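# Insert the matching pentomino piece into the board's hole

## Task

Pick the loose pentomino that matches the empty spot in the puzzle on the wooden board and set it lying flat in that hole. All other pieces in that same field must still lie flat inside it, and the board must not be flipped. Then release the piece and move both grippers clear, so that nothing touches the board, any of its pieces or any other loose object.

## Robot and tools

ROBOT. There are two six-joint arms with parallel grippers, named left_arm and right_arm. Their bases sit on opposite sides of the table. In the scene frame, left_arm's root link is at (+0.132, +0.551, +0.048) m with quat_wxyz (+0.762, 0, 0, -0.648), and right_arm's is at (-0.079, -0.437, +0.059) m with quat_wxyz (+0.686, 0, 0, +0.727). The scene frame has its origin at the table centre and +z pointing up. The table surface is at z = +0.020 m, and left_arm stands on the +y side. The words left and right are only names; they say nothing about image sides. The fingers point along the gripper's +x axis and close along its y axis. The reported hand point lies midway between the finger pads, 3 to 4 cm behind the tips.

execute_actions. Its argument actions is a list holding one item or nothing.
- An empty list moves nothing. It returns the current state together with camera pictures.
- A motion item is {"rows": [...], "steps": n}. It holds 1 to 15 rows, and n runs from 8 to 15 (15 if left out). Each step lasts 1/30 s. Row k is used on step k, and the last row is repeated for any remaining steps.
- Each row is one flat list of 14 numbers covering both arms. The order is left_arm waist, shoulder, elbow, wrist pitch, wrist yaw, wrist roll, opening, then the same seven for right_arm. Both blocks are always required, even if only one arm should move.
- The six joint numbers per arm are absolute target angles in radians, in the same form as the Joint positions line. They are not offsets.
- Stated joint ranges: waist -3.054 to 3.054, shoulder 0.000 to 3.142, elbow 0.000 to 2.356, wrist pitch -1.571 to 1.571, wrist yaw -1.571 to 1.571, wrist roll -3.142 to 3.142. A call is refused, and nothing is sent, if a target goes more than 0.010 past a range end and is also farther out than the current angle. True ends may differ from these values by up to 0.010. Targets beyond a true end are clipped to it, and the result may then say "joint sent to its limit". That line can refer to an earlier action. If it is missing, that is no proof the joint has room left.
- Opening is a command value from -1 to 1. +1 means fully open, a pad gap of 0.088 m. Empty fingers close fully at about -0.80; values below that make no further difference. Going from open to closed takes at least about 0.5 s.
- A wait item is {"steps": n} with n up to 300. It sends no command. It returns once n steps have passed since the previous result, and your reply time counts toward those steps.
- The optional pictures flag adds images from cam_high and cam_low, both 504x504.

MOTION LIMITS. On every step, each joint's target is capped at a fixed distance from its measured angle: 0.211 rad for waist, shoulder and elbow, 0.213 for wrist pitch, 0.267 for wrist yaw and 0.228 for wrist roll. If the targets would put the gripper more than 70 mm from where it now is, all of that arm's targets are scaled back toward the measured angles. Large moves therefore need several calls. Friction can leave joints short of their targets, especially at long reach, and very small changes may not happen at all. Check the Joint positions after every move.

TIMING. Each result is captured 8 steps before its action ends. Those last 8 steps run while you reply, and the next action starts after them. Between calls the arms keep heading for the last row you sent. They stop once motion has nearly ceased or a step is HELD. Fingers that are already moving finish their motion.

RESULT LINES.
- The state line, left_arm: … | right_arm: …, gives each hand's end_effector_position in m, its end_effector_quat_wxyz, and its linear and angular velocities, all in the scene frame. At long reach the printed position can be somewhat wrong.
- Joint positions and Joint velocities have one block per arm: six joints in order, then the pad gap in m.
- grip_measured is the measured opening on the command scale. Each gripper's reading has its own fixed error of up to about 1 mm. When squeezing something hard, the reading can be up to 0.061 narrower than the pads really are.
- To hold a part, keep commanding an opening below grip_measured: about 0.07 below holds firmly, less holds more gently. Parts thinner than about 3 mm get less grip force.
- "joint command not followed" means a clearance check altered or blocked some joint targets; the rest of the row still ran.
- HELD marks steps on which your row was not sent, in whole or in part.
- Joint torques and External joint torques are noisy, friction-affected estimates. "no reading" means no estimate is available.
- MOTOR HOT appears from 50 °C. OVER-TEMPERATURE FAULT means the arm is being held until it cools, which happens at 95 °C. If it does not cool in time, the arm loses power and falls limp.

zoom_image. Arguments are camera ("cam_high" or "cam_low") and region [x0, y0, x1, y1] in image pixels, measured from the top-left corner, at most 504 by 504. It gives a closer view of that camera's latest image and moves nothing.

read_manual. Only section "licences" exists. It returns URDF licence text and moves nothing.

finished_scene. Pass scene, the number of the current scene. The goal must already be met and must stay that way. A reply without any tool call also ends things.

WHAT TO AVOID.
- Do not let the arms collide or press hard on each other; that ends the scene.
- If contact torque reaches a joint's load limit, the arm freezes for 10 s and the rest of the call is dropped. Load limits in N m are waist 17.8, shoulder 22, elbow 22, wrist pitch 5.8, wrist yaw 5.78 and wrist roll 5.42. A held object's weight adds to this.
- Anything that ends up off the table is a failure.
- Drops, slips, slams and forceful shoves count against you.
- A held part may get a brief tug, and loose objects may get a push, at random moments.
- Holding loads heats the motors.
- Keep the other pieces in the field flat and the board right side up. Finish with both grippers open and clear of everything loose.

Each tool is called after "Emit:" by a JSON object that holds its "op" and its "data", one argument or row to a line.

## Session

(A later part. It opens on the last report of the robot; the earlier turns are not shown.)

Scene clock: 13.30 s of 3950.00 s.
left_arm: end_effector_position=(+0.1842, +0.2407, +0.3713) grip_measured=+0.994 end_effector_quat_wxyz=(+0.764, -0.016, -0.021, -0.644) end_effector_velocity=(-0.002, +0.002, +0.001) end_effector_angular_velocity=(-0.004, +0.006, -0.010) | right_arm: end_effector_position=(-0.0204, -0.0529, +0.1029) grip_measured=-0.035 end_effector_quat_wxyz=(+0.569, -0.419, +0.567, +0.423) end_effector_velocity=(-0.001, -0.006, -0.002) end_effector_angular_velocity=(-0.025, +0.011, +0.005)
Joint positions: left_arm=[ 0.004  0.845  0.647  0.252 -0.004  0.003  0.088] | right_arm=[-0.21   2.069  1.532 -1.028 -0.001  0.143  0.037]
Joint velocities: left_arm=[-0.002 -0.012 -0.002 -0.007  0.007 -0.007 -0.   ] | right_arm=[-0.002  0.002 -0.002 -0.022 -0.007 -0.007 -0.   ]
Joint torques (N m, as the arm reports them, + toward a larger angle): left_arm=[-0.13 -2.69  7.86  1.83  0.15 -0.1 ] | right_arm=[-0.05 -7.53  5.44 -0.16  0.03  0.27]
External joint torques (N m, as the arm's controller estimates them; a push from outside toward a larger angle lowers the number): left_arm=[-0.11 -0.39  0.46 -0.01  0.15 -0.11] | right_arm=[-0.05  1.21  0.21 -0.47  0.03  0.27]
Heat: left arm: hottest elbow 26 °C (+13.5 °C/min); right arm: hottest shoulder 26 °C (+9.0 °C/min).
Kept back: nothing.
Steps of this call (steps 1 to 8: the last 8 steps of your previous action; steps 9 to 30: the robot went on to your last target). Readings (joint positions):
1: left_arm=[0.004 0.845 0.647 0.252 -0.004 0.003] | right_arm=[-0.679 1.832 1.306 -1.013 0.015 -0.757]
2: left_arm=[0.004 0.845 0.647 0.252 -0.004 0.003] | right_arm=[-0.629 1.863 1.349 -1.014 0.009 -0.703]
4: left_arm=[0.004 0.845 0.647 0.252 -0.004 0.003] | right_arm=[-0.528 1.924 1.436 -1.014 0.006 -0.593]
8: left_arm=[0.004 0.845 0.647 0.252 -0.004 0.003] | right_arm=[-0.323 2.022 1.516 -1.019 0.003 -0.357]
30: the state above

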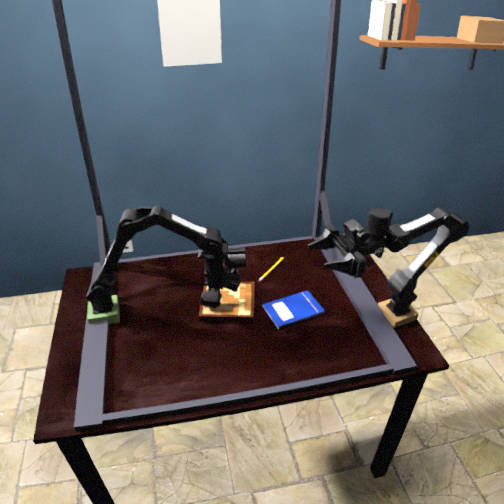

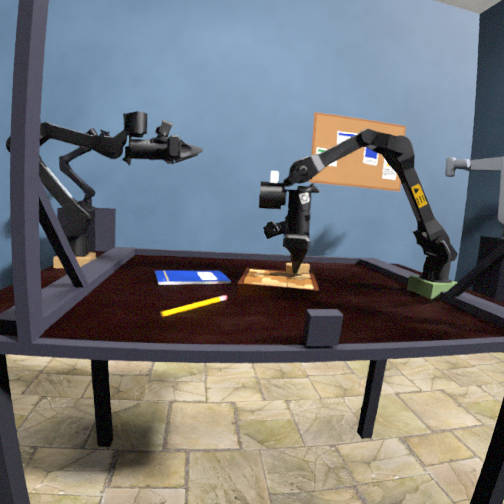

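Emit:
{"op": "execute_actions", "data": {
  "actions": [
    {"rows":[[0.004,0.845,0.647,0.252,0,0,1,-0.222,2.105,1.546,-0.995,0,0.14,-0.2]],"steps":15}
  ]
}}

Emit:
{"op": "execute_actions", "data": {
  "actions": [
    {"steps":10}
  ],
  "pictures": true
}}

Emit:
{"op": "zoom_image", "data": {
  "camera": "cam_high",
  "region": [180, 270, 270, 335]
}}

Emit:
{"op": "zoom_image", "data": {
  "camera": "cam_low",
  "region": [250, 240, 340, 300]
}}

Scene clock: 14.17 s of 3950.00 s.
left_arm: end_effector_position=(+0.1842, +0.2407, +0.3713) grip_measured=+0.994 end_effector_quat_wxyz=(+0.764, -0.016, -0.021, -0.644) end_effector_velocity=(+0.002, +0.001, -0.005) end_effector_angular_velocity=(+0.020, +0.012, +0.019) | right_arm: end_effector_position=(-0.0162, -0.0485, +0.0936) grip_measured=-0.035 end_effector_quat_wxyz=(+0.572, -0.416, +0.568, +0.421) end_effector_velocity=(+0.005, -0.003, -0.016) end_effector_angular_velocity=(-0.035, +0.013, +0.005)
Joint positions: left_arm=[ 0.004  0.845  0.647  0.252 -0.004  0.003  0.088] | right_arm=[-0.219  2.095  1.535 -1.001 -0.001  0.143  0.037]
Joint velocities: left_arm=[-0.002 -0.002 -0.002 -0.022 -0.022 -0.007 -0.   ] | right_arm=[-0.017  0.042 -0.002  0.007 -0.007 -0.022 -0.   ]
Joint torques (N m, as the arm reports them, + toward a larger angle): left_arm=[-0.14 -2.68  7.83  1.83  0.15 -0.09] | right_arm=[ 0.05 -7.51  5.18  0.15  0.06 -0.08]
External joint torques (N m, as the arm's controller estimates them; a push from outside toward a larger angle lowers the number): left_arm=[-0.13 -0.51  0.57  0.03  0.15 -0.1 ] | right_arm=[-0.12  1.86 -0.3  -0.17  0.08 -0.07]
Heat: left arm: hottest elbow 26 °C (+12.7 °C/min); right arm: hottest shoulder 27 °C (+12.7 °C/min).
Steps of this call (steps 1 to 15: the robot went on to your last target; steps 16 to 19: nothing new was sent; steps 20 to 26: the first 7 steps of this action). Readings (joint positions):
20: left_arm=[0.004 0.845 0.647 0.252 -0.004 0.003] | right_arm=[-0.211 2.073 1.532 -1.026 -0.001 0.143]
21: left_arm=[0.004 0.845 0.647 0.252 -0.004 0.003] | right_arm=[-0.212 2.076 1.533 -1.015 -0.001 0.143]
23: left_arm=[0.004 0.845 0.647 0.252 -0.004 0.003] | right_arm=[-0.216 2.086 1.535 -1.003 -0.001 0.143]
26: the state above

Scene clock: 14.50 s of 3950.00 s.
left_arm: end_effector_position=(+0.1842, +0.2407, +0.3713) grip_measured=+0.994 end_effector_quat_wxyz=(+0.764, -0.016, -0.021, -0.644) end_effector_velocity=(+0.000, -0.000, -0.000) end_effector_angular_velocity=(-0.001, -0.007, +0.005) | right_arm: end_effector_position=(-0.0160, -0.0480, +0.0935) grip_measured=-0.035 end_effector_quat_wxyz=(+0.573, -0.415, +0.568, +0.421) end_effector_velocity=(-0.005, -0.003, +0.001) end_effector_angular_velocity=(-0.013, +0.025, -0.005)
Joint positions: left_arm=[ 0.004  0.845  0.647  0.252 -0.004  0.003  0.088] | right_arm=[-0.22   2.096  1.535 -0.998 -0.001  0.143  0.037]
Joint velocities: left_arm=[-0.002  0.002 -0.002  0.007 -0.007  0.007 -0.   ] | right_arm=[ 0.002 -0.002  0.002 -0.022 -0.022  0.007 -0.   ]
Joint torques (N m, as the arm reports them, + toward a larger angle): left_arm=[-0.14 -2.65  7.86  1.84  0.15 -0.1 ] | right_arm=[-0.29 -7.41  5.34  0.12  0.   -0.15]
External joint torques (N m, as the arm's controller estimates them; a push from outside toward a larger angle lowers the number): left_arm=[-0.13 -0.45  0.51  0.02  0.14 -0.12] | right_arm=[-0.41  1.63  0.   -0.23  0.01 -0.15]
Heat: left arm: hottest elbow 26 °C (+12.4 °C/min); right arm: hottest shoulder 27 °C (+12.4 °C/min).
Kept back: nothing.
Steps of this call (steps 1 to 8: the last 8 steps of your previous action; steps 9 to 10: the robot went on to your last target). Readings (joint positions):
1: left_arm=[0.004 0.845 0.647 0.252 -0.004 0.003] | right_arm=[-0.220 2.096 1.535 -1.000 -0.001 0.143]
2: left_arm=[0.004 0.845 0.647 0.252 -0.004 0.003] | right_arm=[-0.220 2.096 1.535 -0.999 -0.001 0.143]
4: left_arm=[0.004 0.845 0.647 0.252 -0.004 0.003] | right_arm=[-0.220 2.096 1.535 -0.998 -0.001 0.143]
8: left_arm=[0.004 0.845 0.647 0.252 -0.004 0.003] | right_arm=[-0.220 2.096 1.535 -0.998 -0.001 0.143]
10: the state above

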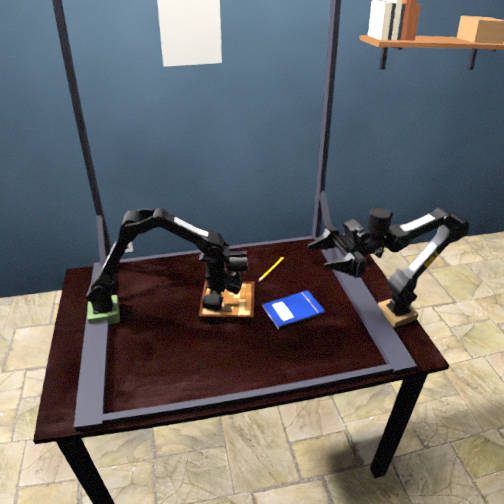

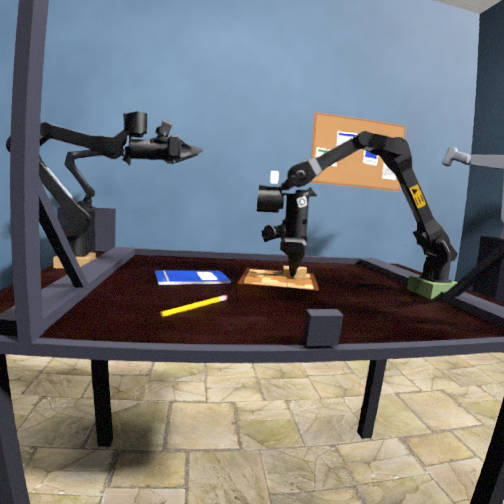

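Region (180, 270, 270, 335) of cam_high's 504x504 image, scaled by 5.600, with more detail than that image has.

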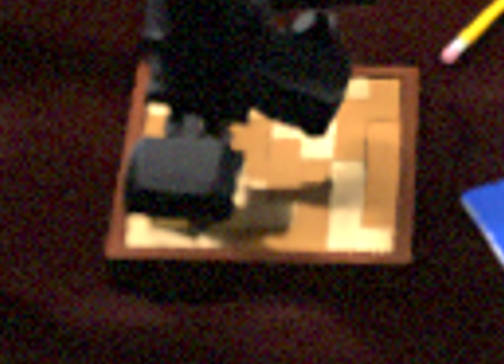

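Region (250, 240, 340, 300) of cam_low's 504x504 image, scaled by 5.600, with more detail than that image has.

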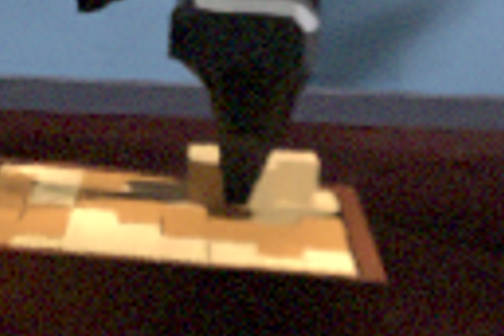

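Emit:
{"op": "execute_actions", "data": {
  "actions": [
    {"rows":[[0.004,0.845,0.647,0.252,0,0,1,-0.193,2.05,1.465,-0.976,0,0.16,-0.2]],"steps":15}
  ]
}}

Emit:
{"op": "execute_actions", "data": {
  "actions": [
    {"steps":10}
  ],
  "pictures": true
}}

Emit:
{"op": "zoom_image", "data": {
  "camera": "cam_high",
  "region": [180, 270, 270, 335]
}}

Emit:
{"op": "zoom_image", "data": {
  "camera": "cam_low",
  "region": [250, 240, 340, 300]
}}

Scene clock: 15.97 s of 3950.00 s.
left_arm: end_effector_position=(+0.1842, +0.2407, +0.3713) grip_measured=+0.994 end_effector_quat_wxyz=(+0.764, -0.016, -0.021, -0.644) end_effector_velocity=(+0.002, +0.001, -0.002) end_effector_angular_velocity=(+0.006, +0.010, +0.019) | right_arm: end_effector_position=(-0.0267, -0.0562, +0.0918) grip_measured=-0.035 end_effector_quat_wxyz=(+0.569, -0.421, +0.565, +0.424) end_effector_velocity=(-0.013, -0.011, -0.004) end_effector_angular_velocity=(-0.021, +0.010, +0.005)
Joint positions: left_arm=[ 0.004  0.845  0.647  0.252 -0.004  0.003  0.088] | right_arm=[-0.195  2.066  1.482 -0.98   0.     0.152  0.037]
Joint velocities: left_arm=[-0.002 -0.002 -0.002 -0.007 -0.022 -0.007  0.   ] | right_arm=[ 0.027 -0.022 -0.051  0.007 -0.007  0.022 -0.   ]
Joint torques (N m, as the arm reports them, + toward a larger angle): left_arm=[-0.12 -2.68  7.85  1.83  0.15 -0.09] | right_arm=[-0.07 -9.47  2.71  0.18 -0.01  0.27]
External joint torques (N m, as the arm's controller estimates them; a push from outside toward a larger angle lowers the number): left_arm=[-0.12 -0.47  0.52  0.02  0.15 -0.1 ] | right_arm=[ 0.34 -0.91 -2.43 -0.17 -0.05  0.26]
Heat: left arm: hottest elbow 27 °C (+15.0 °C/min); right arm: hottest shoulder 27 °C (+11.3 °C/min).
Steps of this call (steps 1 to 15: the robot went on to your last target; steps 16 to 37: nothing new was sent; steps 38 to 44: the first 7 steps of this action). Readings (joint positions):
38: left_arm=[0.004 0.845 0.647 0.252 -0.004 0.003] | right_arm=[-0.218 2.091 1.524 -0.987 -0.000 0.143]
39: left_arm=[0.004 0.845 0.647 0.252 -0.004 0.003] | right_arm=[-0.214 2.084 1.511 -0.983 0.000 0.145]
41: left_arm=[0.004 0.845 0.647 0.252 -0.004 0.003] | right_arm=[-0.204 2.071 1.491 -0.983 0.000 0.149]
44: the state above

Scene clock: 16.30 s of 3950.00 s.
left_arm: end_effector_position=(+0.1842, +0.2407, +0.3713) grip_measured=+0.994 end_effector_quat_wxyz=(+0.764, -0.016, -0.021, -0.644) end_effector_velocity=(-0.001, +0.000, +0.000) end_effector_angular_velocity=(+0.001, +0.008, -0.000) | right_arm: end_effector_position=(-0.0269, -0.0567, +0.0919) grip_measured=-0.035 end_effector_quat_wxyz=(+0.569, -0.421, +0.565, +0.424) end_effector_velocity=(+0.001, -0.002, +0.000) end_effector_angular_velocity=(-0.006, +0.008, +0.000)
Joint positions: left_arm=[ 0.004  0.845  0.647  0.252 -0.004  0.003  0.088] | right_arm=[-0.194  2.064  1.478 -0.978  0.     0.153  0.037]
Joint velocities: left_arm=[-0.007 -0.002  0.002 -0.007 -0.007 -0.007 -0.   ] | right_arm=[-0.007 -0.002 -0.002 -0.007 -0.007 -0.007 -0.   ]
Joint torques (N m, as the arm reports them, + toward a larger angle): left_arm=[-0.13 -2.67  7.84  1.83  0.14 -0.1 ] | right_arm=[ 0.16 -9.25  3.05  0.13 -0.04  0.15]
External joint torques (N m, as the arm's controller estimates them; a push from outside toward a larger angle lowers the number): left_arm=[-0.11 -0.46  0.5   0.02  0.14 -0.11] | right_arm=[ 0.22 -0.52 -2.21 -0.21 -0.05  0.15]
Heat: left arm: hottest elbow 27 °C (+14.7 °C/min); right arm: hottest shoulder 27 °C (+11.0 °C/min).
Kept back: nothing.
Steps of this call (steps 1 to 8: the last 8 steps of your previous action; steps 9 to 10: the robot went on to your last target). Readings (joint positions):
1: left_arm=[0.004 0.845 0.647 0.252 -0.004 0.003] | right_arm=[-0.194 2.065 1.481 -0.979 0.000 0.152]
2: left_arm=[0.004 0.845 0.647 0.252 -0.004 0.003] | right_arm=[-0.194 2.065 1.480 -0.979 0.000 0.153]
4: left_arm=[0.004 0.845 0.647 0.252 -0.004 0.003] | right_arm=[-0.194 2.064 1.479 -0.978 0.000 0.153]
8: left_arm=[0.004 0.845 0.647 0.252 -0.004 0.003] | right_arm=[-0.194 2.064 1.478 -0.978 0.000 0.153]
10: the state above

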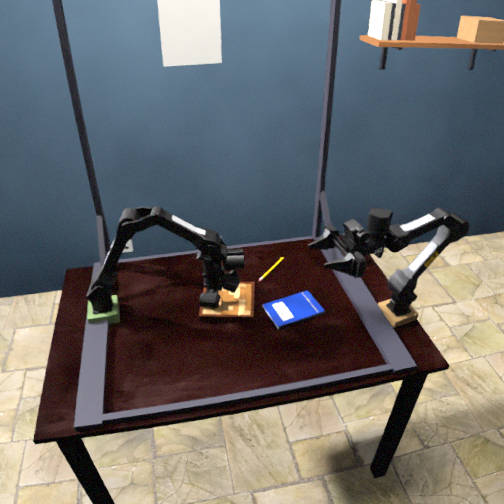

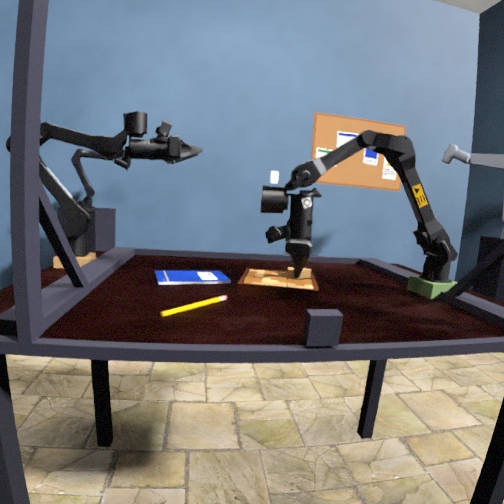

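Region (180, 270, 270, 335) of cam_high's 504x504 image, scaled by 5.600, with more detail than that image has.

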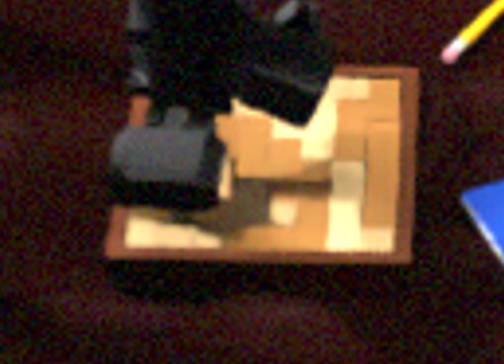

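Region (250, 240, 340, 300) of cam_low's 504x504 image, scaled by 5.600, with more detail than that image has.

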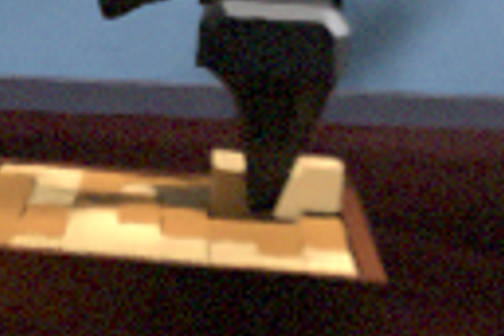

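Emit:
{"op": "execute_actions", "data": {
  "actions": [
    {"rows":[[0.004,0.845,0.647,0.252,0,0,1,-0.193,2.092,1.44,-0.93,0,0.16,-0.2]],"steps":15}
  ]
}}

Emit:
{"op": "execute_actions", "data": {
  "actions": [
    {"steps":10}
  ],
  "pictures": true
}}

Emit:
{"op": "zoom_image", "data": {
  "camera": "cam_high",
  "region": [180, 270, 270, 335]
}}

Emit:
{"op": "zoom_image", "data": {
  "camera": "cam_low",
  "region": [250, 240, 340, 300]
}}

Scene clock: 17.10 s of 3950.00 s.
left_arm: end_effector_position=(+0.1842, +0.2407, +0.3713) grip_measured=+0.994 end_effector_quat_wxyz=(+0.764, -0.016, -0.021, -0.644) end_effector_velocity=(-0.001, +0.000, +0.003) end_effector_angular_velocity=(-0.013, +0.006, -0.000) | right_arm: end_effector_position=(-0.0267, -0.0548, +0.0885) grip_measured=-0.035 end_effector_quat_wxyz=(+0.573, -0.417, +0.562, +0.428) end_effector_velocity=(-0.004, +0.002, -0.000) end_effector_angular_velocity=(+0.020, +0.019, +0.025)
Joint positions: left_arm=[ 0.004  0.845  0.647  0.252 -0.004  0.003  0.088] | right_arm=[-0.194  2.064  1.464 -0.949  0.     0.154  0.037]
Joint velocities: left_arm=[-0.007 -0.002  0.002  0.007 -0.007 -0.007  0.   ] | right_arm=[ 0.002 -0.007 -0.012  0.022 -0.022 -0.022  0.   ]
Joint torques (N m, as the arm reports them, + toward a larger angle): left_arm=[-0.14 -2.66  7.87  1.83  0.15 -0.11] | right_arm=[ 0.14 -4.89  1.96  1.01  0.01  0.24]
External joint torques (N m, as the arm's controller estimates them; a push from outside toward a larger angle lowers the number): left_arm=[-0.14 -0.48  0.56  0.02  0.16 -0.12] | right_arm=[ 0.07  3.85 -3.3   0.64  0.01  0.25]
Heat: left arm: hottest elbow 27 °C (+14.0 °C/min); right arm: hottest shoulder 27 °C (+10.5 °C/min).
Steps of this call (steps 1 to 15: the robot went on to your last target; steps 16 to 17: nothing new was sent; steps 18 to 24: the first 7 steps of this action). Readings (joint positions):
18: left_arm=[0.004 0.845 0.647 0.252 -0.004 0.003] | right_arm=[-0.194 2.064 1.473 -0.970 0.000 0.154]
19: left_arm=[0.004 0.845 0.647 0.252 -0.004 0.003] | right_arm=[-0.194 2.064 1.468 -0.962 0.000 0.154]
21: left_arm=[0.004 0.845 0.647 0.252 -0.004 0.003] | right_arm=[-0.194 2.064 1.465 -0.954 0.000 0.154]
24: the state above

Scene clock: 17.43 s of 3950.00 s.
left_arm: end_effector_position=(+0.1842, +0.2407, +0.3713) grip_measured=+0.994 end_effector_quat_wxyz=(+0.764, -0.016, -0.021, -0.644) end_effector_velocity=(-0.002, +0.001, +0.002) end_effector_angular_velocity=(-0.004, +0.006, -0.010) | right_arm: end_effector_position=(-0.0267, -0.0547, +0.0883) grip_measured=-0.035 end_effector_quat_wxyz=(+0.573, -0.417, +0.561, +0.428) end_effector_velocity=(-0.002, +0.000, +0.001) end_effector_angular_velocity=(+0.008, +0.006, +0.010)
Joint positions: left_arm=[ 0.004  0.845  0.647  0.252 -0.004  0.003  0.088] | right_arm=[-0.194  2.064  1.463 -0.947  0.     0.154  0.037]
Joint velocities: left_arm=[-0.002 -0.007  0.002 -0.007  0.007 -0.007  0.   ] | right_arm=[ 0.002 -0.007 -0.007  0.007 -0.007 -0.007 -0.   ]
Joint torques (N m, as the arm reports them, + toward a larger angle): left_arm=[-0.14 -2.7   7.83  1.83  0.15 -0.1 ] | right_arm=[-0.01 -5.18  2.07  1.13 -0.01  0.21]
External joint torques (N m, as the arm's controller estimates them; a push from outside toward a larger angle lowers the number): left_arm=[-0.15 -0.51  0.53  0.03  0.15 -0.11] | right_arm=[-0.06  3.59 -3.23  0.75 -0.01  0.21]
Heat: left arm: hottest elbow 27 °C (+13.8 °C/min); right arm: hottest shoulder 27 °C (+10.3 °C/min).
Kept back: nothing.
Steps of this call (steps 1 to 8: the last 8 steps of your previous action; steps 9 to 10: the robot went on to your last target). Readings (joint positions):
1: left_arm=[0.004 0.845 0.647 0.252 -0.004 0.003] | right_arm=[-0.194 2.064 1.464 -0.948 0.000 0.154]
2: left_arm=[0.004 0.845 0.647 0.252 -0.004 0.003] | right_arm=[-0.194 2.064 1.464 -0.948 0.000 0.154]
4: left_arm=[0.004 0.845 0.647 0.252 -0.004 0.003] | right_arm=[-0.194 2.064 1.463 -0.948 0.000 0.154]
8: left_arm=[0.004 0.845 0.647 0.252 -0.004 0.003] | right_arm=[-0.194 2.064 1.463 -0.948 0.000 0.154]
10: the state above

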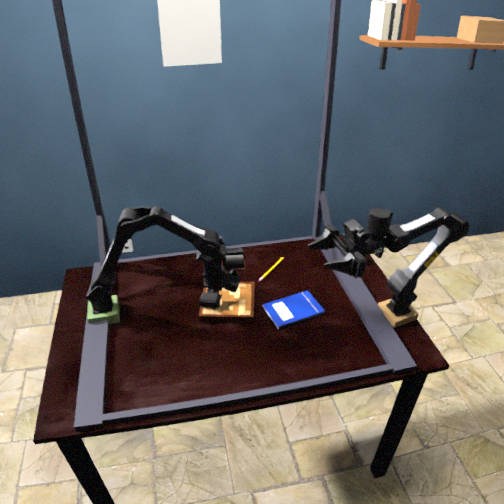

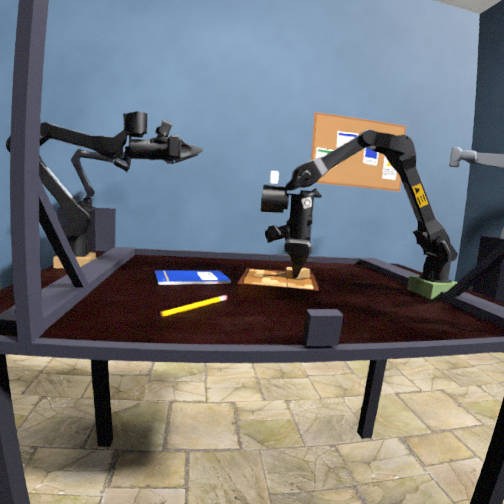

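Region (180, 270, 270, 335) of cam_high's 504x504 image, scaled by 5.600, with more detail than that image has.

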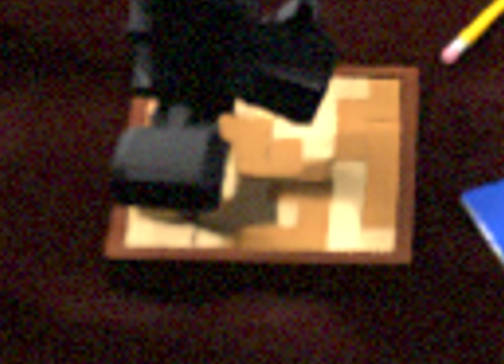

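Region (250, 240, 340, 300) of cam_low's 504x504 image, scaled by 5.600, with more detail than that image has.

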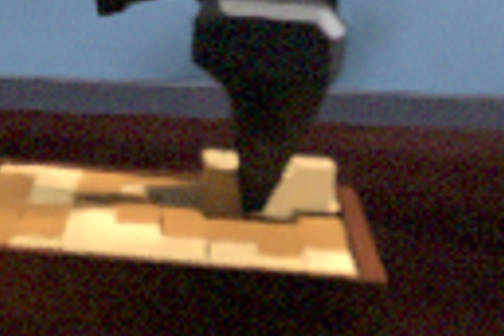

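Emit:
{"op": "execute_actions", "data": {
  "actions": [
    {"rows":[[0.004,0.845,0.647,0.252,0,0,1,-0.193,2.064,1.463,-0.95,0,0.16,0.6],[0.004,0.845,0.647,0.252,0,0,1,-0.193,2.064,1.463,-0.95,0,0.16,0.6],[0.004,0.845,0.647,0.252,0,0,1,-0.193,2.064,1.463,-0.95,0,0.16,0.6],[0.004,0.845,0.647,0.252,0,0,1,-0.193,2.064,1.463,-0.95,0,0.16,0.6],[0.004,0.845,0.647,0.252,0,0,1,-0.193,2.064,1.463,-0.95,0,0.16,0.6],[0.004,0.845,0.647,0.252,0,0,1,-0.193,2.064,1.463,-0.95,0,0.16,0.6],[0.004,0.845,0.647,0.252,0,0,1,-0.193,2.064,1.463,-0.95,0,0.16,0.6],[0.004,0.845,0.647,0.252,0,0,1,-0.193,2.064,1.463,-0.95,0,0.16,0.6],[0.004,0.845,0.647,0.252,0,0,1,-0.193,2.064,1.463,-0.95,0,0.16,0.6],[0.004,0.845,0.647,0.252,0,0,1,-0.193,2.064,1.463,-0.95,0,0.16,0.6],[0.004,0.845,0.647,0.252,0,0,1,-0.193,1.6,1.2,-1.0,0,0.16,0.6]],"steps":15}
  ]
}}

Emit:
{"op": "execute_actions", "data": {
  "actions": [
    {"steps":30}
  ],
  "pictures": true
}}

Emit:
{"op": "zoom_image", "data": {
  "camera": "cam_high",
  "region": [180, 270, 270, 335]
}}

Emit:
{"op": "zoom_image", "data": {
  "camera": "cam_low",
  "region": [250, 240, 340, 300]
}}

Scene clock: 18.37 s of 3950.00 s.
left_arm: end_effector_position=(+0.1842, +0.2407, +0.3713) grip_measured=+0.994 end_effector_quat_wxyz=(+0.764, -0.016, -0.021, -0.644) end_effector_velocity=(-0.000, +0.001, +0.001) end_effector_angular_velocity=(-0.008, +0.006, -0.005) | right_arm: end_effector_position=(-0.0283, -0.0534, +0.0896) grip_measured=+0.540 end_effector_quat_wxyz=(+0.573, -0.415, +0.560, +0.431) end_effector_velocity=(-0.002, -0.015, -0.000) end_effector_angular_velocity=(-0.068, -0.013, +0.014)
Joint positions: left_arm=[ 0.004  0.845  0.647  0.252 -0.004  0.003  0.088] | right_arm=[-0.191  2.06   1.463 -0.944 -0.004  0.154  0.065]
Joint velocities: left_arm=[ 0.002 -0.002 -0.002  0.007  0.007 -0.007  0.   ] | right_arm=[ 0.007 -0.002 -0.002 -0.066  0.022 -0.007  0.038]
Joint torques (N m, as the arm reports them, + toward a larger angle): left_arm=[-0.15 -2.66  7.83  1.83  0.15 -0.11] | right_arm=[-0.4  -7.65  4.06 -0.33  0.1   0.24]
External joint torques (N m, as the arm's controller estimates them; a push from outside toward a larger angle lowers the number): left_arm=[-0.16 -0.5   0.56  0.03  0.15 -0.12] | right_arm=[-0.45  1.13 -1.18 -0.69  0.12  0.24]
Heat: left arm: hottest elbow 27 °C (+13.1 °C/min); right arm: hottest shoulder 27 °C (+9.8 °C/min).
Steps of this call (steps 1 to 15: the robot went on to your last target; steps 16 to 21: nothing new was sent; steps 22 to 28: the first 7 steps of this action). Readings (joint positions):
22: left_arm=[0.004 0.845 0.647 0.252 -0.004 0.003] | right_arm=[-0.194 2.060 1.463 -0.944 0.000 0.154]
23: left_arm=[0.004 0.845 0.647 0.252 -0.004 0.003] | right_arm=[-0.194 2.060 1.463 -0.940 0.000 0.154]
25: left_arm=[0.004 0.845 0.647 0.252 -0.004 0.003] | right_arm=[-0.192 2.060 1.463 -0.942 -0.003 0.154]
28: the state above

Scene clock: 19.37 s of 3950.00 s.
left_arm: end_effector_position=(+0.1842, +0.2407, +0.3713) grip_measured=+0.994 end_effector_quat_wxyz=(+0.764, -0.016, -0.021, -0.644) end_effector_velocity=(-0.000, +0.000, +0.000) end_effector_angular_velocity=(+0.001, +0.007, -0.005) | right_arm: end_effector_position=(-0.0374, -0.1232, +0.1753) grip_measured=+0.597 end_effector_quat_wxyz=(+0.609, -0.374, +0.519, +0.468) end_effector_velocity=(-0.001, -0.002, -0.000) end_effector_angular_velocity=(-0.007, +0.004, +0.021)
Joint positions: left_arm=[ 0.004  0.845  0.647  0.252 -0.004  0.003  0.088] | right_arm=[-0.191  1.598  1.21  -0.999 -0.002  0.154  0.068]
Joint velocities: left_arm=[ 0.002 -0.002  0.002 -0.007  0.007 -0.007 -0.   ] | right_arm=[-0.002 -0.002 -0.002 -0.007 -0.007 -0.022  0.   ]
Joint torques (N m, as the arm reports them, + toward a larger angle): left_arm=[-0.14 -2.7   7.84  1.83  0.15 -0.1 ] | right_arm=[-0.2  -5.31  3.61  0.2   0.02  0.21]
External joint torques (N m, as the arm's controller estimates them; a push from outside toward a larger angle lowers the number): left_arm=[-0.15 -0.48  0.51  0.02  0.14 -0.11] | right_arm=[-0.16  0.66 -2.17 -0.43  0.01  0.21]
Heat: left arm: hottest elbow 27 °C (+12.4 °C/min); right arm: hottest shoulder 27 °C (+9.3 °C/min).
Kept back: nothing.
Steps of this call (steps 1 to 8: the last 8 steps of your previous action; steps 9 to 30: the robot went on to your last target). Readings (joint positions):
1: left_arm=[0.004 0.845 0.647 0.252 -0.004 0.003] | right_arm=[-0.191 2.060 1.463 -0.947 -0.003 0.154]
2: left_arm=[0.004 0.845 0.647 0.252 -0.004 0.003] | right_arm=[-0.191 2.060 1.463 -0.947 -0.002 0.154]
4: left_arm=[0.004 0.845 0.647 0.252 -0.004 0.003] | right_arm=[-0.191 2.026 1.425 -0.931 -0.002 0.154]
8: left_arm=[0.004 0.845 0.647 0.252 -0.004 0.003] | right_arm=[-0.191 1.807 1.234 -1.005 -0.002 0.154]
30: the state above
All arms were judged still, so your last target was given up. Only a new action makes them travel on or press farther. Fingers that are still opening or closing keep moving.

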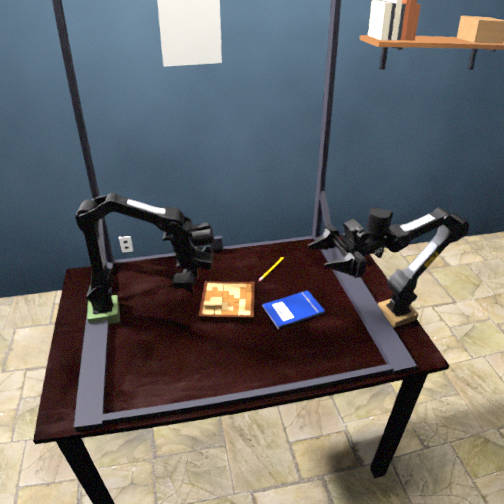

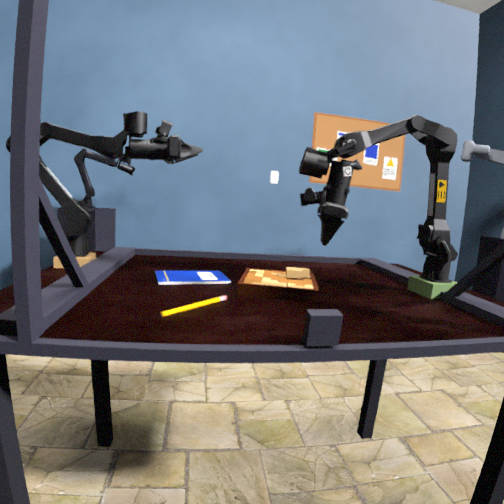

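Region (180, 270, 270, 335) of cam_high's 504x504 image, scaled by 5.600, with more detail than that image has.

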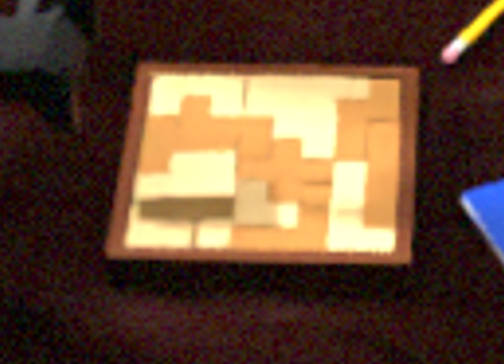

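Region (250, 240, 340, 300) of cam_low's 504x504 image, scaled by 5.600, with more detail than that image has.

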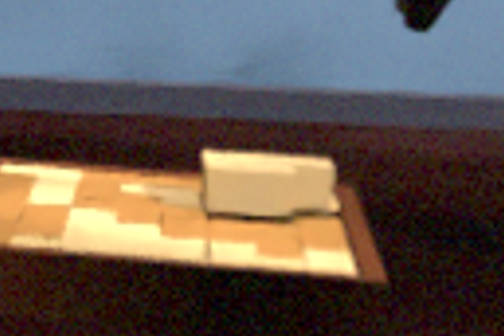

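Emit:
{"op": "execute_actions", "data": {
  "actions": [
    {"rows":[[0.004,0.845,0.647,0.252,0,0,1,-0.191,2.0,1.463,-1.0,0,0.154,0.8],[0.004,0.845,0.647,0.252,0,0,1,-0.191,2.0,1.463,-1.0,0,0.154,0.8],[0.004,0.845,0.647,0.252,0,0,1,-0.191,2.0,1.463,-1.0,0,0.154,0.8],[0.004,0.845,0.647,0.252,0,0,1,-0.191,2.0,1.463,-1.0,0,0.154,0.8],[0.004,0.845,0.647,0.252,0,0,1,-0.191,2.0,1.463,-1.0,0,0.154,0.8],[0.004,0.845,0.647,0.252,0,0,1,-0.191,2.0,1.463,-1.0,0,0.154,0.8],[0.004,0.845,0.647,0.252,0,0,1,-0.191,2.0,1.463,-1.0,0,0.154,0.8],[0.004,0.845,0.647,0.252,0,0,1,-0.191,2.0,1.463,-1.0,0,0.154,0.8],[0.004,0.845,0.647,0.252,0,0,1,-0.191,2.0,1.463,-1.0,0,0.154,0.8],[0.004,0.845,0.647,0.252,0,0,1,-0.191,2.068,1.463,-0.945,0,0.154,0.8]],"steps":15}
  ]
}}

Emit:
{"op": "execute_actions", "data": {
  "actions": [
    {"steps":15}
  ]
}}

Emit:
{"op": "execute_actions", "data": {
  "actions": [
    {"rows":[[0.004,0.845,0.647,0.252,0,0,1,-0.191,2.068,1.463,-0.945,0,0.154,-0.2]],"steps":15}
  ]
}}

Emit:
{"op": "execute_actions", "data": {
  "actions": [
    {"rows":[[0.004,0.845,0.647,0.252,0,0,1,-0.191,2.04,1.463,-0.965,0,0.154,-0.2],[0.004,0.845,0.647,0.252,0,0,1,-0.191,2.04,1.463,-0.965,0,0.154,-0.2],[0.004,0.845,0.647,0.252,0,0,1,-0.191,2.04,1.463,-0.965,0,0.154,-0.2],[0.004,0.845,0.647,0.252,0,0,1,-0.191,2.04,1.463,-0.965,0,0.154,-0.2],[0.004,0.845,0.647,0.252,0,0,1,-0.191,2.04,1.463,-0.965,0,0.154,-0.2],[0.004,0.845,0.647,0.252,0,0,1,-0.191,2.04,1.463,-0.965,0,0.154,-0.2],[0.004,0.845,0.647,0.252,0,0,1,-0.165,2.05,1.49,-0.975,0,0.18,-0.2],[0.004,0.845,0.647,0.252,0,0,1,-0.137,2.055,1.495,-0.975,0,0.206,-0.2]],"steps":15}
  ]
}}

Emit:
{"op": "execute_actions", "data": {
  "actions": [
    {"steps":10}
  ],
  "pictures": true
}}

Emit:
{"op": "zoom_image", "data": {
  "camera": "cam_high",
  "region": [180, 270, 270, 335]
}}

Emit:
{"op": "zoom_image", "data": {
  "camera": "cam_low",
  "region": [250, 240, 340, 300]
}}

Scene clock: 21.40 s of 3950.00 s.
left_arm: end_effector_position=(+0.1842, +0.2407, +0.3713) grip_measured=+0.994 end_effector_quat_wxyz=(+0.764, -0.016, -0.021, -0.644) end_effector_velocity=(+0.002, +0.001, -0.003) end_effector_angular_velocity=(+0.013, +0.025, +0.009) | right_arm: end_effector_position=(-0.0292, -0.0617, +0.1294) grip_measured=+0.784 end_effector_quat_wxyz=(+0.587, -0.400, +0.545, +0.445) end_effector_velocity=(-0.013, -0.089, -0.367) end_effector_angular_velocity=(-1.253, +0.190, +0.002)
Joint positions: left_arm=[ 0.004  0.845  0.647  0.252 -0.004  0.003  0.088] | right_arm=[-0.191  1.939  1.449 -0.993 -0.002  0.154  0.077]
Joint velocities: left_arm=[ 0.002 -0.002  0.002 -0.022 -0.007 -0.022 -0.   ] | right_arm=[-0.007  1.009 -0.002 -0.256 -0.022 -0.007  0.008]
Joint torques (N m, as the arm reports them, + toward a larger angle): left_arm=[-0.13 -2.67  7.82  1.84  0.15 -0.1 ] | right_arm=[-0.05 -8.34  5.37 -0.26  0.02  0.05]
External joint torques (N m, as the arm's controller estimates them; a push from outside toward a larger angle lowers the number): left_arm=[-0.14 -0.5   0.56  0.05  0.15 -0.11] | right_arm=[-0.06  1.99 -0.6  -0.6   0.03  0.06]
Heat: left arm: hottest elbow 28 °C (+14.0 °C/min); right arm: hottest shoulder 28 °C (+11.2 °C/min).
Steps of this call (steps 1 to 54: nothing new was sent; steps 55 to 61: the first 7 steps of this action). Readings (joint positions):
55: left_arm=[0.004 0.845 0.647 0.252 -0.004 0.003] | right_arm=[-0.191 1.634 1.245 -1.027 -0.002 0.154]
56: left_arm=[0.004 0.845 0.647 0.252 -0.004 0.003] | right_arm=[-0.191 1.685 1.304 -1.018 -0.002 0.154]
58: left_arm=[0.004 0.845 0.647 0.252 -0.004 0.003] | right_arm=[-0.191 1.809 1.410 -0.984 -0.002 0.154]
61: the state above

Scene clock: 21.90 s of 3950.00 s.
left_arm: end_effector_position=(+0.1842, +0.2407, +0.3713) grip_measured=+0.994 end_effector_quat_wxyz=(+0.764, -0.016, -0.021, -0.644) end_effector_velocity=(+0.004, +0.002, +0.002) end_effector_angular_velocity=(-0.004, +0.008, +0.024) | right_arm: end_effector_position=(-0.0284, -0.0564, +0.0897) grip_measured=+0.797 end_effector_quat_wxyz=(+0.572, -0.417, +0.561, +0.429) end_effector_velocity=(-0.002, -0.002, +0.000) end_effector_angular_velocity=(-0.006, +0.008, +0.010)
Joint positions: left_arm=[ 0.004  0.845  0.647  0.252 -0.004  0.003  0.088] | right_arm=[-0.191  2.054  1.454 -0.947 -0.002  0.154  0.078]
Joint velocities: left_arm=[ 0.002 -0.007  0.002 -0.007 -0.022 -0.007 -0.   ] | right_arm=[ 0.002 -0.002 -0.002 -0.007 -0.007 -0.007 -0.   ]
Joint torques (N m, as the arm reports them, + toward a larger angle): left_arm=[-0.13 -2.68  7.87  1.83  0.15 -0.09] | right_arm=[-0.17 -6.22  4.98  0.12  0.05  0.02]
External joint torques (N m, as the arm's controller estimates them; a push from outside toward a larger angle lowers the number): left_arm=[-0.17 -0.43  0.52  0.01  0.16 -0.1 ] | right_arm=[-0.22  2.54 -0.33 -0.23  0.05  0.02]
Heat: left arm: hottest elbow 28 °C (+13.7 °C/min); right arm: hottest shoulder 28 °C (+11.0 °C/min).
Kept back: nothing.
Steps of this call (steps 1 to 8: the last 8 steps of your previous action; steps 9 to 15: the robot went on to your last target). Readings (joint positions):
1: left_arm=[0.004 0.845 0.647 0.252 -0.004 0.003] | right_arm=[-0.191 1.968 1.449 -1.001 -0.002 0.154]
2: left_arm=[0.004 0.845 0.647 0.252 -0.004 0.003] | right_arm=[-0.191 1.988 1.449 -1.002 -0.002 0.154]
4: left_arm=[0.004 0.845 0.647 0.252 -0.004 0.003] | right_arm=[-0.191 2.023 1.450 -0.973 -0.002 0.154]
8: left_arm=[0.004 0.845 0.647 0.252 -0.004 0.003] | right_arm=[-0.191 2.053 1.452 -0.956 -0.002 0.154]
15: the state above

Scene clock: 22.13 s of 3950.00 s.
left_arm: end_effector_position=(+0.1842, +0.2407, +0.3713) grip_measured=+0.994 end_effector_quat_wxyz=(+0.764, -0.016, -0.021, -0.644) end_effector_velocity=(+0.000, +0.000, -0.002) end_effector_angular_velocity=(+0.006, +0.009, +0.004) | right_arm: end_effector_position=(-0.0280, -0.0565, +0.0897) grip_measured=+0.020 end_effector_quat_wxyz=(+0.573, -0.417, +0.560, +0.429) end_effector_velocity=(+0.002, -0.001, -0.001) end_effector_angular_velocity=(+0.001, -0.008, +0.005)
Joint positions: left_arm=[ 0.004  0.845  0.647  0.252 -0.004  0.003  0.088] | right_arm=[-0.191  2.054  1.454 -0.947  0.001  0.154  0.04 ]
Joint velocities: left_arm=[-0.002 -0.002 -0.002 -0.007 -0.007 -0.007  0.   ] | right_arm=[-0.002 -0.002 -0.007  0.007  0.007 -0.007 -0.175]
Joint torques (N m, as the arm reports them, + toward a larger angle): left_arm=[-0.15 -2.69  7.88  1.83  0.15 -0.1 ] | right_arm=[-0.05 -6.32  4.71  0.1  -0.07  0.02]
External joint torques (N m, as the arm's controller estimates them; a push from outside toward a larger angle lowers the number): left_arm=[-0.15 -0.47  0.55  0.02  0.15 -0.11] | right_arm=[-0.12  2.33 -0.54 -0.27 -0.05  0.02]
Heat: left arm: hottest elbow 28 °C (+13.6 °C/min); right arm: hottest shoulder 28 °C (+10.8 °C/min).
Steps of this call (steps 1 to 7: the first 7 steps of this action). Readings (joint positions):
1: left_arm=[0.004 0.845 0.647 0.252 -0.004 0.003] | right_arm=[-0.191 2.054 1.454 -0.947 -0.002 0.154]
2: left_arm=[0.004 0.845 0.647 0.252 -0.004 0.003] | right_arm=[-0.191 2.054 1.454 -0.947 -0.002 0.154]
4: left_arm=[0.004 0.845 0.647 0.252 -0.004 0.003] | right_arm=[-0.191 2.054 1.454 -0.947 -0.001 0.154]
7: the state above

Scene clock: 22.63 s of 3950.00 s.
left_arm: end_effector_position=(+0.1842, +0.2407, +0.3713) grip_measured=+0.994 end_effector_quat_wxyz=(+0.764, -0.016, -0.021, -0.644) end_effector_velocity=(+0.000, +0.000, -0.003) end_effector_angular_velocity=(+0.011, +0.039, +0.003) | right_arm: end_effector_position=(-0.0288, -0.0588, +0.0907) grip_measured=-0.044 end_effector_quat_wxyz=(+0.570, -0.420, +0.564, +0.425) end_effector_velocity=(-0.035, +0.009, +0.039) end_effector_angular_velocity=(-0.045, +0.015, -0.063)
Joint positions: left_arm=[ 0.004  0.845  0.647  0.252 -0.004  0.003  0.088] | right_arm=[-0.19   2.054  1.459 -0.964  0.001  0.157  0.037]
Joint velocities: left_arm=[-0.002 -0.002  0.002 -0.022 -0.007 -0.037 -0.   ] | right_arm=[ 0.09  -0.002  0.164 -0.212 -0.007  0.154 -0.   ]
Joint torques (N m, as the arm reports them, + toward a larger angle): left_arm=[-0.13 -2.67  7.85  1.83  0.16 -0.11] | right_arm=[ 1.75 -8.48  5.85 -0.15 -0.04  0.28]
External joint torques (N m, as the arm's controller estimates them; a push from outside toward a larger angle lowers the number): left_arm=[-0.13 -0.43  0.49  0.01  0.16 -0.12] | right_arm=[ 0.53  0.92 -0.27 -0.74  0.03  0.26]
Heat: left arm: hottest elbow 28 °C (+13.3 °C/min); right arm: hottest shoulder 28 °C (+10.6 °C/min).
Steps of this call (steps 1 to 8: the last 8 steps of your previous action; steps 9 to 15: the first 7 steps of this action). Readings (joint positions):
9: left_arm=[0.004 0.845 0.647 0.252 -0.004 0.003] | right_arm=[-0.191 2.054 1.454 -0.947 0.001 0.154]
10: left_arm=[0.004 0.845 0.647 0.252 -0.004 0.003] | right_arm=[-0.191 2.054 1.454 -0.950 0.001 0.154]
12: left_arm=[0.004 0.845 0.647 0.252 -0.004 0.003] | right_arm=[-0.191 2.054 1.454 -0.957 0.001 0.154]
15: the state above

Scene clock: 22.97 s of 3950.00 s.
left_arm: end_effector_position=(+0.1842, +0.2407, +0.3713) grip_measured=+0.994 end_effector_quat_wxyz=(+0.764, -0.016, -0.021, -0.644) end_effector_velocity=(+0.000, +0.000, -0.005) end_effector_angular_velocity=(+0.023, -0.003, +0.005) | right_arm: end_effector_position=(-0.0497, -0.0516, +0.0961) grip_measured=-0.044 end_effector_quat_wxyz=(+0.570, -0.420, +0.558, +0.433) end_effector_velocity=(-0.000, -0.002, +0.000) end_effector_angular_velocity=(-0.007, +0.008, +0.005)
Joint positions: left_arm=[ 0.004  0.845  0.647  0.252 -0.004  0.003  0.088] | right_arm=[-0.135  2.054  1.481 -0.973 -0.     0.199  0.037]
Joint velocities: left_arm=[-0.002 -0.002 -0.002 -0.022 -0.007  0.007  0.   ] | right_arm=[-0.002 -0.002 -0.002 -0.007 -0.007 -0.007 -0.   ]
Joint torques (N m, as the arm reports them, + toward a larger angle): left_arm=[-0.13 -2.68  7.85  1.83  0.15 -0.1 ] | right_arm=[-0.3  -7.94  5.32 -0.21  0.    0.26]
External joint torques (N m, as the arm's controller estimates them; a push from outside toward a larger angle lowers the number): left_arm=[-0.13 -0.51  0.59  0.04  0.15 -0.11] | right_arm=[-0.36  0.72  0.03 -0.58  0.    0.26]
Heat: left arm: hottest elbow 28 °C (+13.1 °C/min); right arm: hottest shoulder 28 °C (+10.4 °C/min).
Kept back: nothing.
Steps of this call (steps 1 to 8: the last 8 steps of your previous action; steps 9 to 10: the robot went on to your last target). Readings (joint positions):
1: left_arm=[0.004 0.845 0.647 0.252 -0.004 0.003] | right_arm=[-0.183 2.054 1.464 -0.968 0.002 0.169]
2: left_arm=[0.004 0.845 0.647 0.252 -0.004 0.003] | right_arm=[-0.173 2.054 1.468 -0.969 0.002 0.180]
4: left_arm=[0.004 0.845 0.647 0.252 -0.004 0.003] | right_arm=[-0.150 2.054 1.476 -0.970 0.001 0.190]
8: left_arm=[0.004 0.845 0.647 0.252 -0.004 0.003] | right_arm=[-0.134 2.054 1.481 -0.972 -0.000 0.197]
10: the state above

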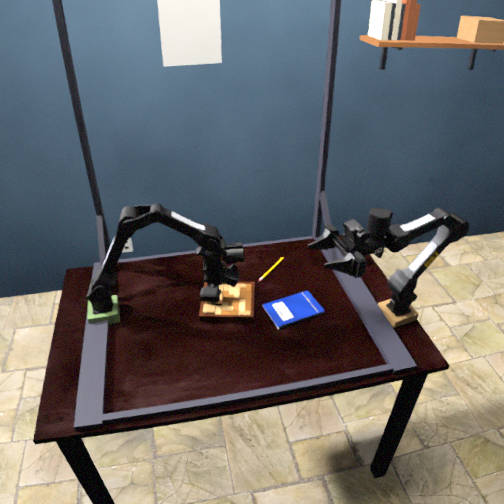

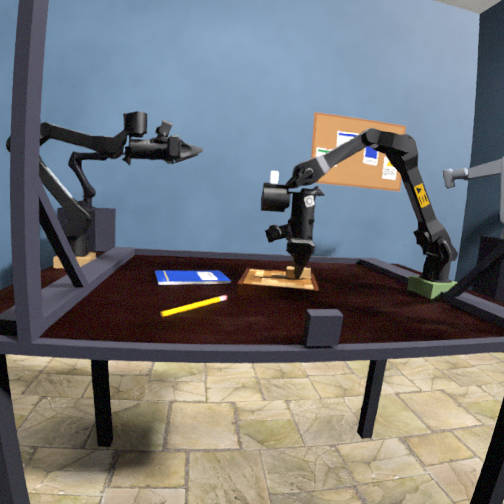

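Region (180, 270, 270, 335) of cam_high's 504x504 image, scaled by 5.600, with more detail than that image has.

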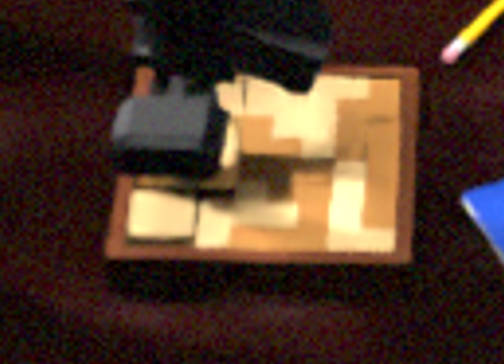

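Region (250, 240, 340, 300) of cam_low's 504x504 image, scaled by 5.600, with more detail than that image has.

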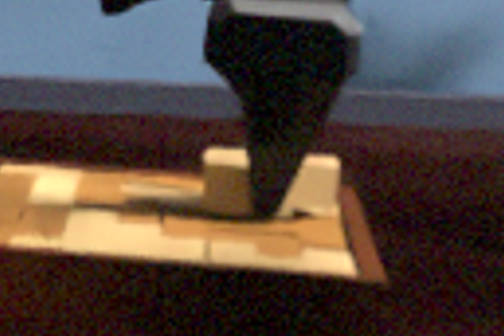

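Emit:
{"op": "execute_actions", "data": {
  "actions": [
    {"rows":[[0.004,0.845,0.647,0.252,0,0,1,-0.14,2.09,1.455,-0.925,0,0.2,-0.2]],"steps":15}
  ]
}}

Emit:
{"op": "execute_actions", "data": {
  "actions": [
    {"steps":10}
  ],
  "pictures": true
}}

Emit:
{"op": "zoom_image", "data": {
  "camera": "cam_high",
  "region": [180, 270, 270, 335]
}}

Emit:
{"op": "zoom_image", "data": {
  "camera": "cam_low",
  "region": [250, 240, 340, 300]
}}

Scene clock: 23.87 s of 3950.00 s.
left_arm: end_effector_position=(+0.1842, +0.2407, +0.3713) grip_measured=+0.994 end_effector_quat_wxyz=(+0.764, -0.016, -0.021, -0.644) end_effector_velocity=(+0.000, +0.002, -0.001) end_effector_angular_velocity=(+0.001, +0.008, +0.004) | right_arm: end_effector_position=(-0.0483, -0.0457, +0.0894) grip_measured=-0.044 end_effector_quat_wxyz=(+0.575, -0.414, +0.554, +0.438) end_effector_velocity=(+0.001, -0.014, -0.008) end_effector_angular_velocity=(-0.042, -0.004, +0.005)
Joint positions: left_arm=[ 0.004  0.845  0.647  0.252 -0.004  0.003  0.088] | right_arm=[-0.137  2.069  1.475 -0.932 -0.     0.199  0.037]
Joint velocities: left_arm=[-0.002 -0.007 -0.002 -0.007 -0.007 -0.007 -0.   ] | right_arm=[-0.002 -0.007 -0.042 -0.007  0.007 -0.007 -0.   ]
Joint torques (N m, as the arm reports them, + toward a larger angle): left_arm=[-0.14 -2.68  7.87  1.84  0.15 -0.09] | right_arm=[-0.6  -5.82  2.59  0.24  0.02  0.06]
External joint torques (N m, as the arm's controller estimates them; a push from outside toward a larger angle lowers the number): left_arm=[-0.13 -0.46  0.56  0.03  0.15 -0.11] | right_arm=[-0.74  3.21 -2.87 -0.16  0.03  0.06]
Heat: left arm: hottest elbow 28 °C (+12.6 °C/min); right arm: hottest shoulder 28 °C (+10.1 °C/min).
Steps of this call (steps 1 to 20: the robot went on to your last target; steps 21 to 27: the first 7 steps of this action). Readings (joint positions):
21: left_arm=[0.004 0.845 0.647 0.252 -0.004 0.003] | right_arm=[-0.135 2.057 1.480 -0.966 -0.000 0.199]
22: left_arm=[0.004 0.845 0.647 0.252 -0.004 0.003] | right_arm=[-0.135 2.060 1.478 -0.952 -0.000 0.199]
24: left_arm=[0.004 0.845 0.647 0.252 -0.004 0.003] | right_arm=[-0.136 2.068 1.475 -0.938 -0.000 0.199]
27: the state above

Scene clock: 24.20 s of 3950.00 s.
left_arm: end_effector_position=(+0.1842, +0.2407, +0.3713) grip_measured=+0.994 end_effector_quat_wxyz=(+0.764, -0.016, -0.021, -0.644) end_effector_velocity=(-0.001, +0.001, -0.001) end_effector_angular_velocity=(+0.001, +0.008, -0.000) | right_arm: end_effector_position=(-0.0483, -0.0458, +0.0891) grip_measured=-0.044 end_effector_quat_wxyz=(+0.575, -0.414, +0.554, +0.438) end_effector_velocity=(-0.003, -0.006, -0.002) end_effector_angular_velocity=(-0.025, +0.024, -0.009)
Joint positions: left_arm=[ 0.004  0.845  0.647  0.252 -0.004  0.003  0.088] | right_arm=[-0.137  2.069  1.474 -0.93  -0.     0.199  0.037]
Joint velocities: left_arm=[-0.007 -0.007 -0.002 -0.007 -0.007 -0.007 -0.   ] | right_arm=[-0.002  0.002 -0.002 -0.022 -0.022  0.007 -0.   ]
Joint torques (N m, as the arm reports them, + toward a larger angle): left_arm=[-0.13 -2.67  7.86  1.83  0.15 -0.1 ] | right_arm=[-0.48 -5.76  2.45  0.38 -0.02  0.05]
External joint torques (N m, as the arm's controller estimates them; a push from outside toward a larger angle lowers the number): left_arm=[-0.1  -0.45  0.54  0.02  0.14 -0.11] | right_arm=[-0.44  3.06 -2.86 -0.02 -0.02  0.05]
Heat: left arm: hottest elbow 28 °C (+12.4 °C/min); right arm: hottest shoulder 28 °C (+9.9 °C/min).
Kept back: nothing.
Steps of this call (steps 1 to 8: the last 8 steps of your previous action; steps 9 to 10: the robot went on to your last target). Readings (joint positions):
1: left_arm=[0.004 0.845 0.647 0.252 -0.004 0.003] | right_arm=[-0.137 2.069 1.474 -0.931 -0.000 0.199]
2: left_arm=[0.004 0.845 0.647 0.252 -0.004 0.003] | right_arm=[-0.137 2.069 1.474 -0.931 -0.000 0.199]
4: left_arm=[0.004 0.845 0.647 0.252 -0.004 0.003] | right_arm=[-0.137 2.069 1.474 -0.930 -0.000 0.199]
8: left_arm=[0.004 0.845 0.647 0.252 -0.004 0.003] | right_arm=[-0.137 2.069 1.474 -0.930 -0.000 0.199]
10: the state above

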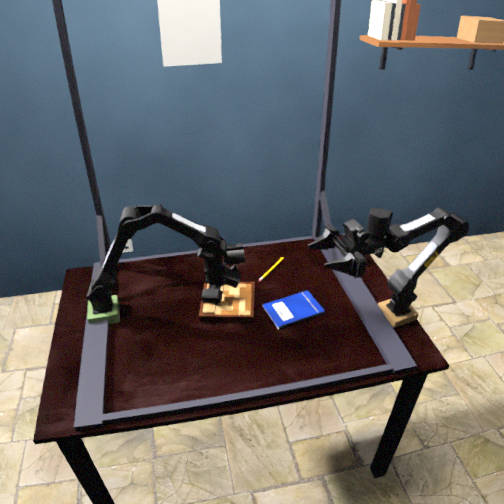

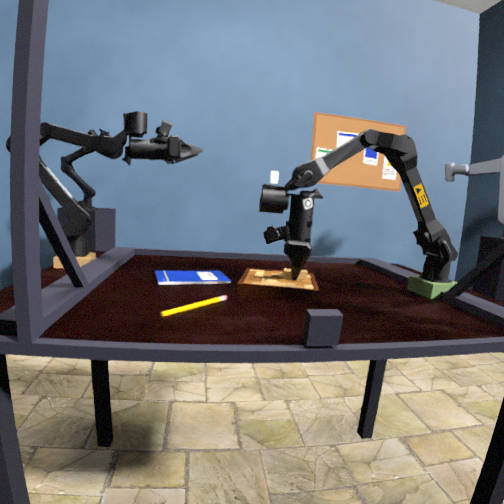

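Region (180, 270, 270, 335) of cam_high's 504x504 image, scaled by 5.600, with more detail than that image has.

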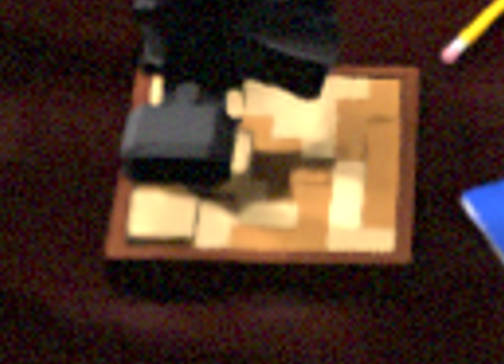

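Region (250, 240, 340, 300) of cam_low's 504x504 image, scaled by 5.600, with more detail than that image has.

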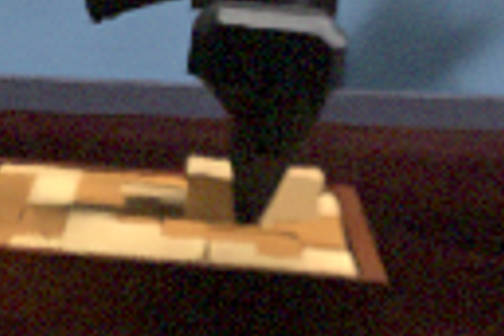

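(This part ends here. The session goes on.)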